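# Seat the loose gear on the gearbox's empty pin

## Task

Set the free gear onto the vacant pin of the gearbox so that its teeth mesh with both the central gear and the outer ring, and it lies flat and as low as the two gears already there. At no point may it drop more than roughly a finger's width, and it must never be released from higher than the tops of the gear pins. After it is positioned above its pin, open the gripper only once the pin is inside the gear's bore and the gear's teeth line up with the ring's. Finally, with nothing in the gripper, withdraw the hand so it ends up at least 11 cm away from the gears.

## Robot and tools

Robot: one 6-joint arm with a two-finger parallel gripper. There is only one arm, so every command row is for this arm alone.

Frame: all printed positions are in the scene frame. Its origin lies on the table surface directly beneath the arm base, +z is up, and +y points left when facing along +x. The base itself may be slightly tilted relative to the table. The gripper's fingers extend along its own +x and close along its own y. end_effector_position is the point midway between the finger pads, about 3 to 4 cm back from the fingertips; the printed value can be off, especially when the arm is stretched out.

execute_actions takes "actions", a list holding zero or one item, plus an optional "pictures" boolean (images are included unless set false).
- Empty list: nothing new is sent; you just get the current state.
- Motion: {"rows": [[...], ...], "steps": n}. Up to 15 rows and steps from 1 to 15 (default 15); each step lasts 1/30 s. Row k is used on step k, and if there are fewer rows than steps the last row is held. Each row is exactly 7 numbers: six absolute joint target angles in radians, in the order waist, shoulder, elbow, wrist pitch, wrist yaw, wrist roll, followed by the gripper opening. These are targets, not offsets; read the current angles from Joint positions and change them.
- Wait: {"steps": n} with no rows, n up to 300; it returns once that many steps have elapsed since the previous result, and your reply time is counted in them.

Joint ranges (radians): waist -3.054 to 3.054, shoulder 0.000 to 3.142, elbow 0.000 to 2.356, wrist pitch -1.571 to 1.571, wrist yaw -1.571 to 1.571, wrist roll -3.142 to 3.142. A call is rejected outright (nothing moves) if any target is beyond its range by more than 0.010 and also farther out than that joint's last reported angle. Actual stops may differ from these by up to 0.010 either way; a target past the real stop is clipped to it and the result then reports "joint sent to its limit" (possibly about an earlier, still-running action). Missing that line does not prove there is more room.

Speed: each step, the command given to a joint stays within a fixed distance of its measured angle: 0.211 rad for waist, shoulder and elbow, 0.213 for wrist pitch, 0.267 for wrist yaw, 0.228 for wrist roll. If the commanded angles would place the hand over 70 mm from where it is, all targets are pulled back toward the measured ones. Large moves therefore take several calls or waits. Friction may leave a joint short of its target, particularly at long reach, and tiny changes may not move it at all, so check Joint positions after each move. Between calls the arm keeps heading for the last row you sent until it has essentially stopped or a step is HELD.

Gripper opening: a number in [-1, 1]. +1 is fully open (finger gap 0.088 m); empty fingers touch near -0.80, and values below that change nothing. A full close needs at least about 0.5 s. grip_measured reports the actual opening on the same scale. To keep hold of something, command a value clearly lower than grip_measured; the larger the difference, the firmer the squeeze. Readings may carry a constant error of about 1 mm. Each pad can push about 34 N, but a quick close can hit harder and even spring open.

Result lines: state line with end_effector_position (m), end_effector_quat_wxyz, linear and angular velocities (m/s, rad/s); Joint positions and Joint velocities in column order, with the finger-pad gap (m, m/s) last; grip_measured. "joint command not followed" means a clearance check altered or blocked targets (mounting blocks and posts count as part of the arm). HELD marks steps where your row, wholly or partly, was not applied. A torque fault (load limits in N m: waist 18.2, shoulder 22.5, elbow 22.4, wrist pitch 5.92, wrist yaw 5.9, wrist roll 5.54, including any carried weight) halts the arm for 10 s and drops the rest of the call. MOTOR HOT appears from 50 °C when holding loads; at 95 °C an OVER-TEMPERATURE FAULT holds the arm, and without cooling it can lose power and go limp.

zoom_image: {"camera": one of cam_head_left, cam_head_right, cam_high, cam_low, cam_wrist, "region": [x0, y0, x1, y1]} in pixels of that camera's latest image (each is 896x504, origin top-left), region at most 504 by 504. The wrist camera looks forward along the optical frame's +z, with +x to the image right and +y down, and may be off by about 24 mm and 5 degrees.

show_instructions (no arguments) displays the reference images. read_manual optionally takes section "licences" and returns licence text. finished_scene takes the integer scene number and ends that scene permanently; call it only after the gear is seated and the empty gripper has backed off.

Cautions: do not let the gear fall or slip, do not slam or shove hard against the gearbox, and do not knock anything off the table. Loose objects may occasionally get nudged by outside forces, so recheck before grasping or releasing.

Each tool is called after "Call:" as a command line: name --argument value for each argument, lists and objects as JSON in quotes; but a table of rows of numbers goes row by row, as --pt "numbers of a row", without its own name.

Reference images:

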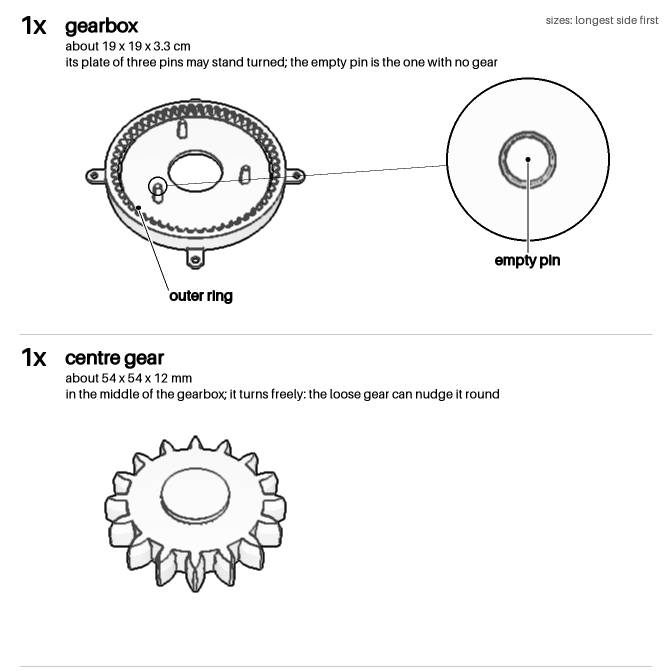

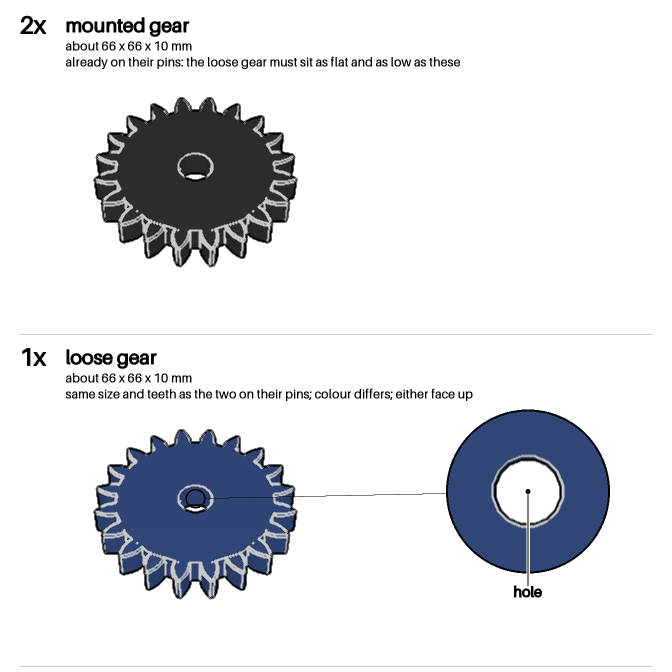

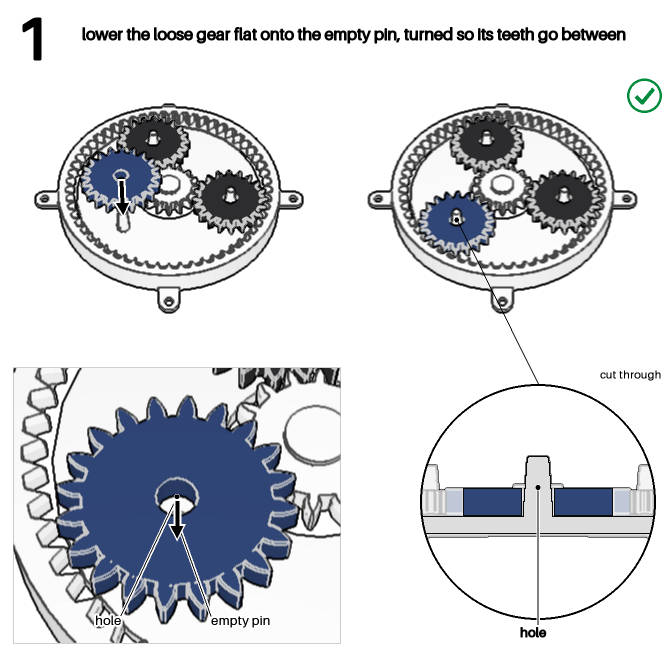

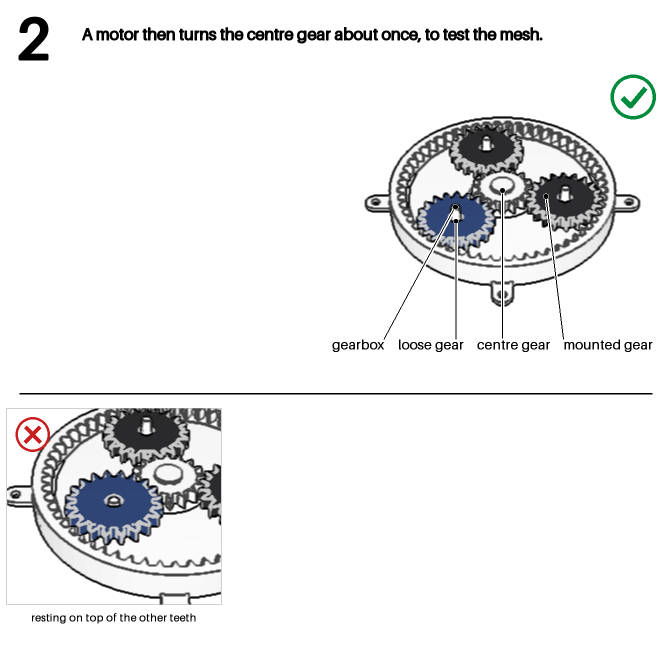

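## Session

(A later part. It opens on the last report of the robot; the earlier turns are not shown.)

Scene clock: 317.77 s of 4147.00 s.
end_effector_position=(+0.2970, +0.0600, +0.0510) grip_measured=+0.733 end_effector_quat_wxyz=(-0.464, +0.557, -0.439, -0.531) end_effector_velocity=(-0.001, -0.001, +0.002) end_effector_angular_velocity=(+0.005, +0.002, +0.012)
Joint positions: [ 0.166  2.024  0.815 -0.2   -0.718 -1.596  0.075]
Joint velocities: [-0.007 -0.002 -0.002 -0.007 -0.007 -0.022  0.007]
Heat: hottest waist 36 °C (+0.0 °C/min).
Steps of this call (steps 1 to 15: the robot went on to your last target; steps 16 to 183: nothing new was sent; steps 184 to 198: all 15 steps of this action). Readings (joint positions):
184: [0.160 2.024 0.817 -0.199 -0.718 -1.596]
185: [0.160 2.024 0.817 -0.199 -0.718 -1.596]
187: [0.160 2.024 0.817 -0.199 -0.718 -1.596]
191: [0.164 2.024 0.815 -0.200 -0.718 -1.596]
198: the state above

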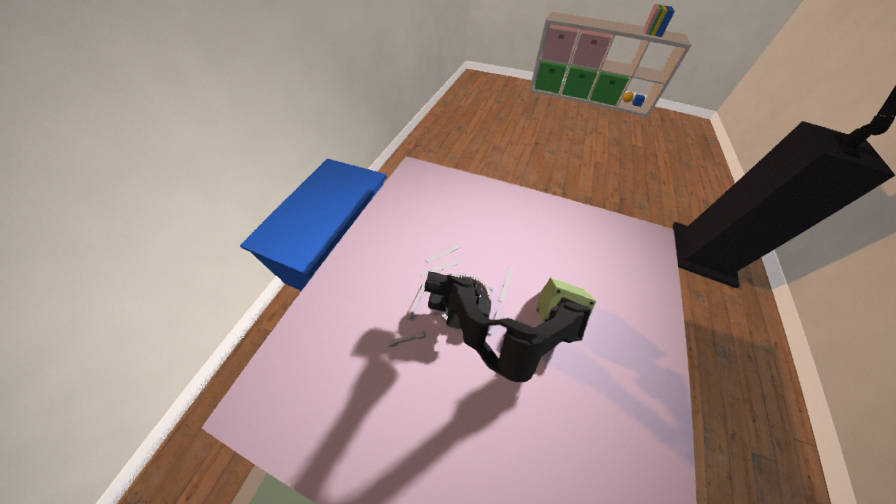

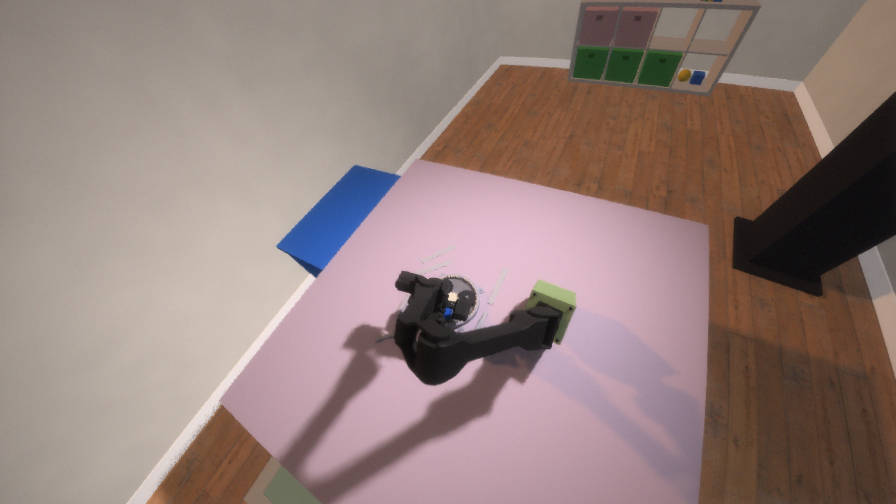

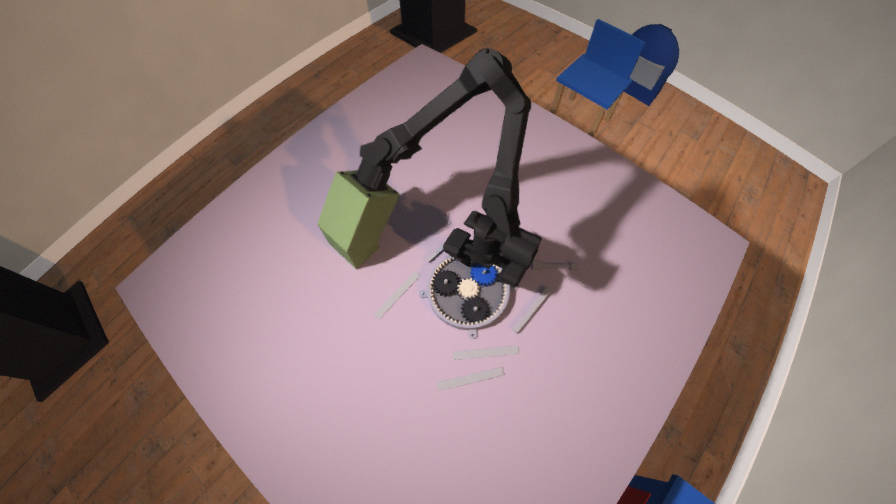

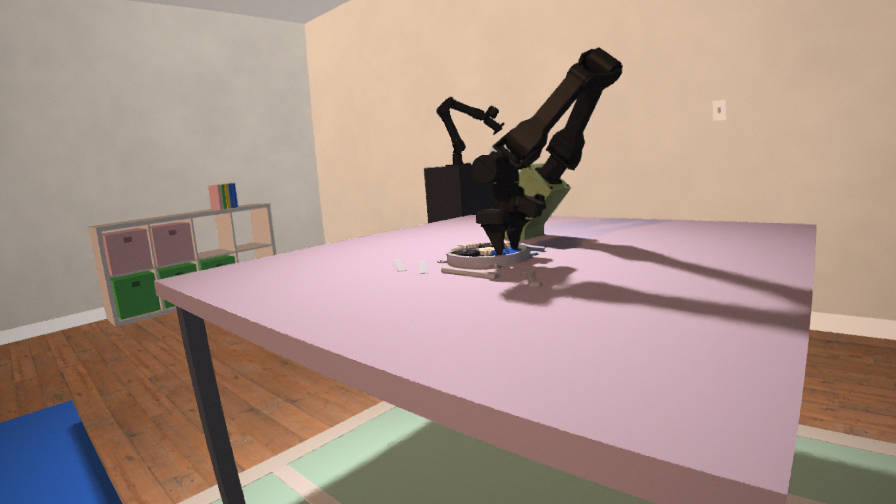

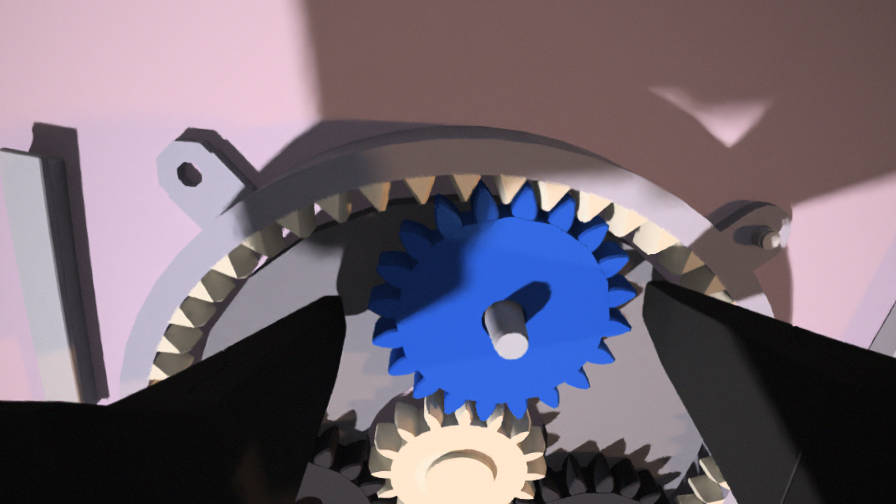

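Dropped in and meshed. Lift.

Call:
execute_actions --actions '[{"rows":[[0.15,2.0,0.83,-0.25,-0.72,-1.60,0.75],[0.15,2.0,0.83,-0.25,-0.72,-1.60,0.75],[0.135,1.98,0.84,-0.29,-0.72,-1.60,0.75],[0.135,1.98,0.84,-0.29,-0.72,-1.60,0.75],[0.115,1.96,0.85,-0.335,-0.72,-1.60,0.75],[0.115,1.96,0.85,-0.335,-0.72,-1.60,0.75],[0.09,1.93,0.86,-0.39,-0.72,-1.60,0.75],[0.09,1.93,0.86,-0.39,-0.72,-1.60,0.75],[0.06,1.85,0.86,-0.5,-0.72,-1.60,0.75],[0.06,1.75,0.86,-0.6,-0.72,-1.60,0.75],[0.01,1.5,0.86,-0.9,-0.72,-1.60,0.75]],"steps":15}]' --pictures false

Call:
execute_actions --actions '[{"rows":[[0.01,1.2,0.86,-1.1,-0.72,-1.6,0.75]],"steps":15}]'

Scene clock: 323.90 s of 4147.00 s.
end_effector_position=(+0.2822, +0.0870, +0.1410) grip_measured=+0.750 end_effector_quat_wxyz=(+0.508, -0.531, +0.475, +0.485) end_effector_velocity=(-0.122, +0.191, +0.297) end_effector_angular_velocity=(+0.014, -0.181, -0.118)
Joint positions: [ 0.031  1.708  0.854 -0.635 -0.718 -1.597  0.076]
Joint velocities: [-0.227 -1.385  0.042 -1.385 -0.022 -0.022 -0.   ]
Heat: hottest waist 37 °C (+0.0 °C/min).
Steps of this call (steps 1 to 15: the robot went on to your last target; steps 16 to 169: nothing new was sent; steps 170 to 184: all 15 steps of this action). Readings (joint positions):
170: [0.165 2.025 0.815 -0.205 -0.718 -1.596]
171: [0.164 2.024 0.817 -0.216 -0.718 -1.596]
173: [0.157 2.018 0.822 -0.244 -0.718 -1.596]
177: [0.126 1.981 0.837 -0.324 -0.718 -1.596]
184: the state above

Scene clock: 324.40 s of 4147.00 s.
end_effector_position=(+0.2105, +0.1551, +0.2171) grip_measured=+0.750 end_effector_quat_wxyz=(+0.514, -0.543, +0.461, +0.478) end_effector_velocity=(-0.026, +0.012, +0.014) end_effector_angular_velocity=(-0.008, +0.001, -0.004)
Joint positions: [ 0.015  1.225  0.857 -1.083 -0.72  -1.597  0.076]
Joint velocities: [-0.007 -0.12  -0.002 -0.125  0.007 -0.007 -0.   ]
Heat: hottest waist 37 °C (+0.0 °C/min).
Steps of this call (steps 1 to 15: all 15 steps of this action). Readings (joint positions):
1: [0.026 1.662 0.855 -0.681 -0.718 -1.597]
2: [0.022 1.617 0.855 -0.728 -0.718 -1.597]
4: [0.020 1.527 0.855 -0.823 -0.718 -1.597]
8: [0.017 1.349 0.855 -0.996 -0.718 -1.597]
15: the state above

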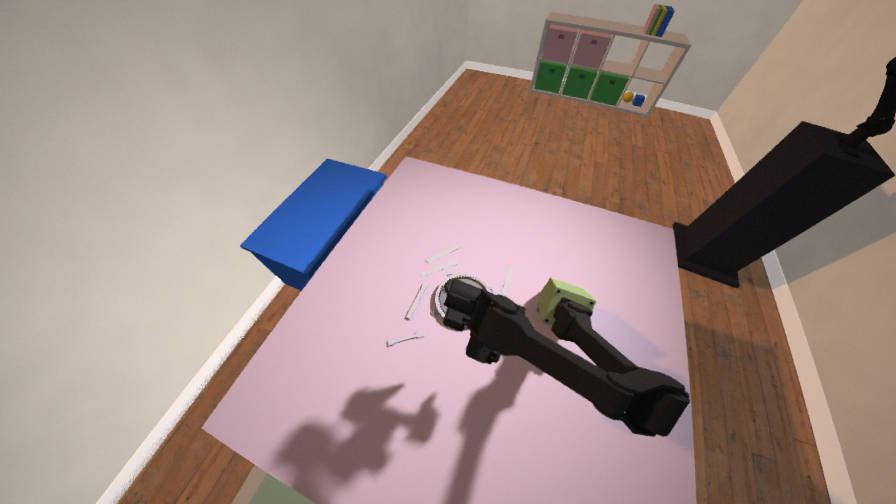

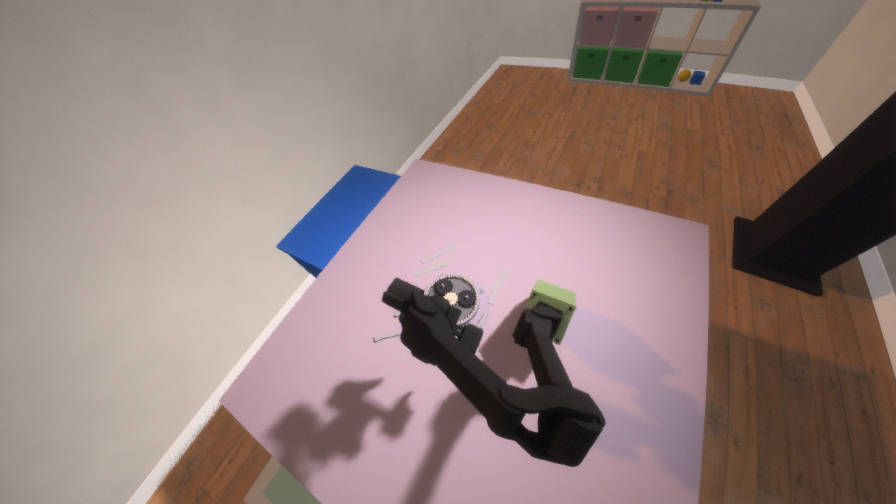

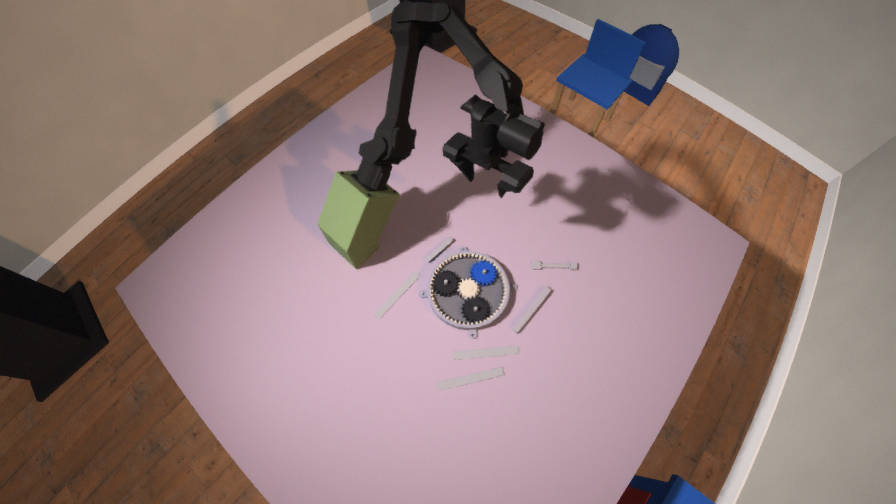

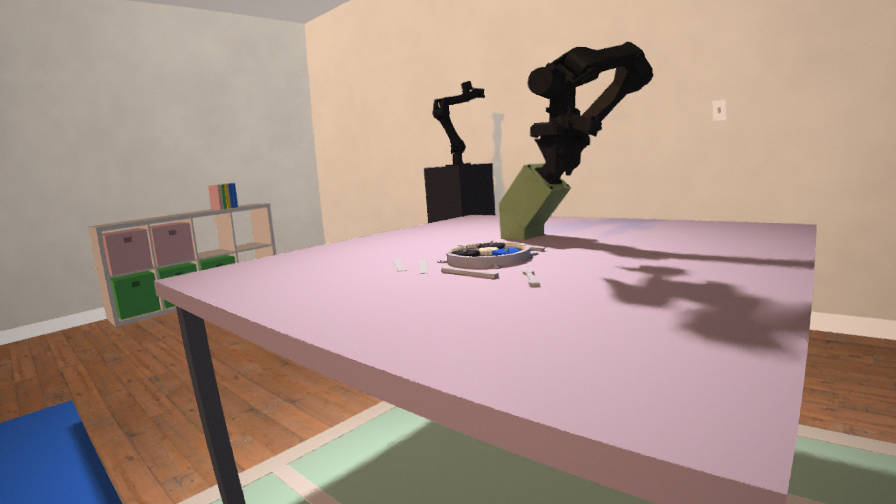

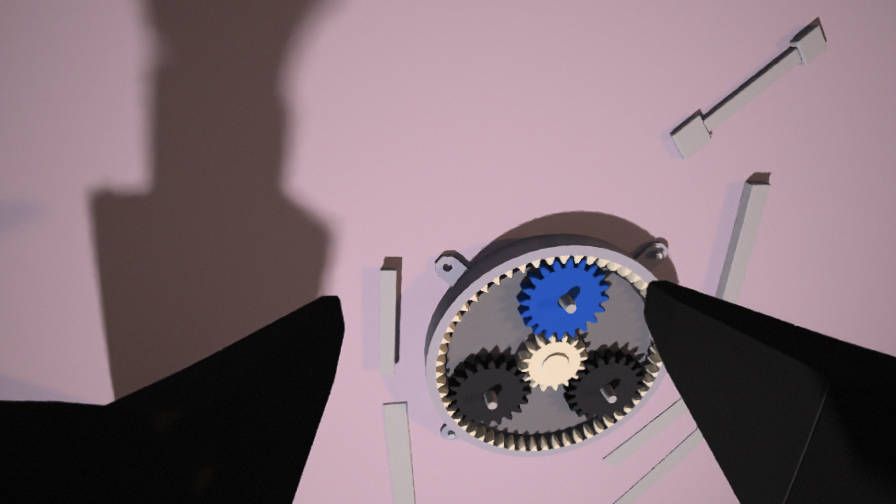

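Call:
zoom_image --camera "cam_wrist" --region '[440,230,680,430]'

Call:
zoom_image --camera "cam_low" --region '[430,225,560,285]'

Region (440, 230, 680, 430) of cam_wrist's 896x504 image, scaled by 2.100, with more detail than that image has.

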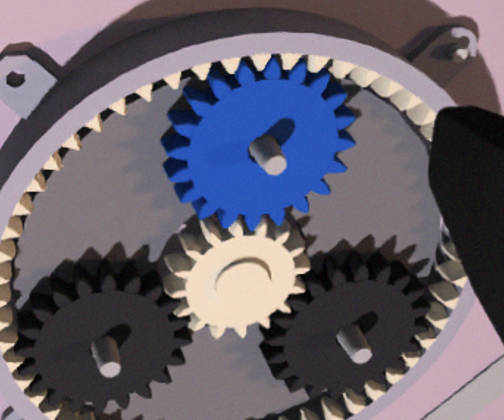

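Region (430, 225, 560, 285) of cam_low's 896x504 image, scaled by 3.877, with more detail than that image has; it fills the top 233 rows of this view, and the rest is white.

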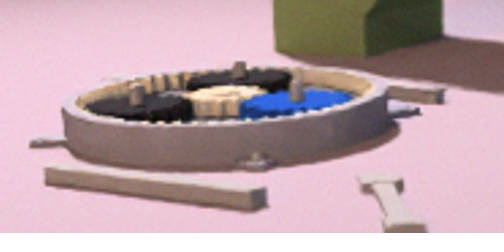

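Looks seated.

Call:
finished_scene --scene 1

The scene is finished: the task was done.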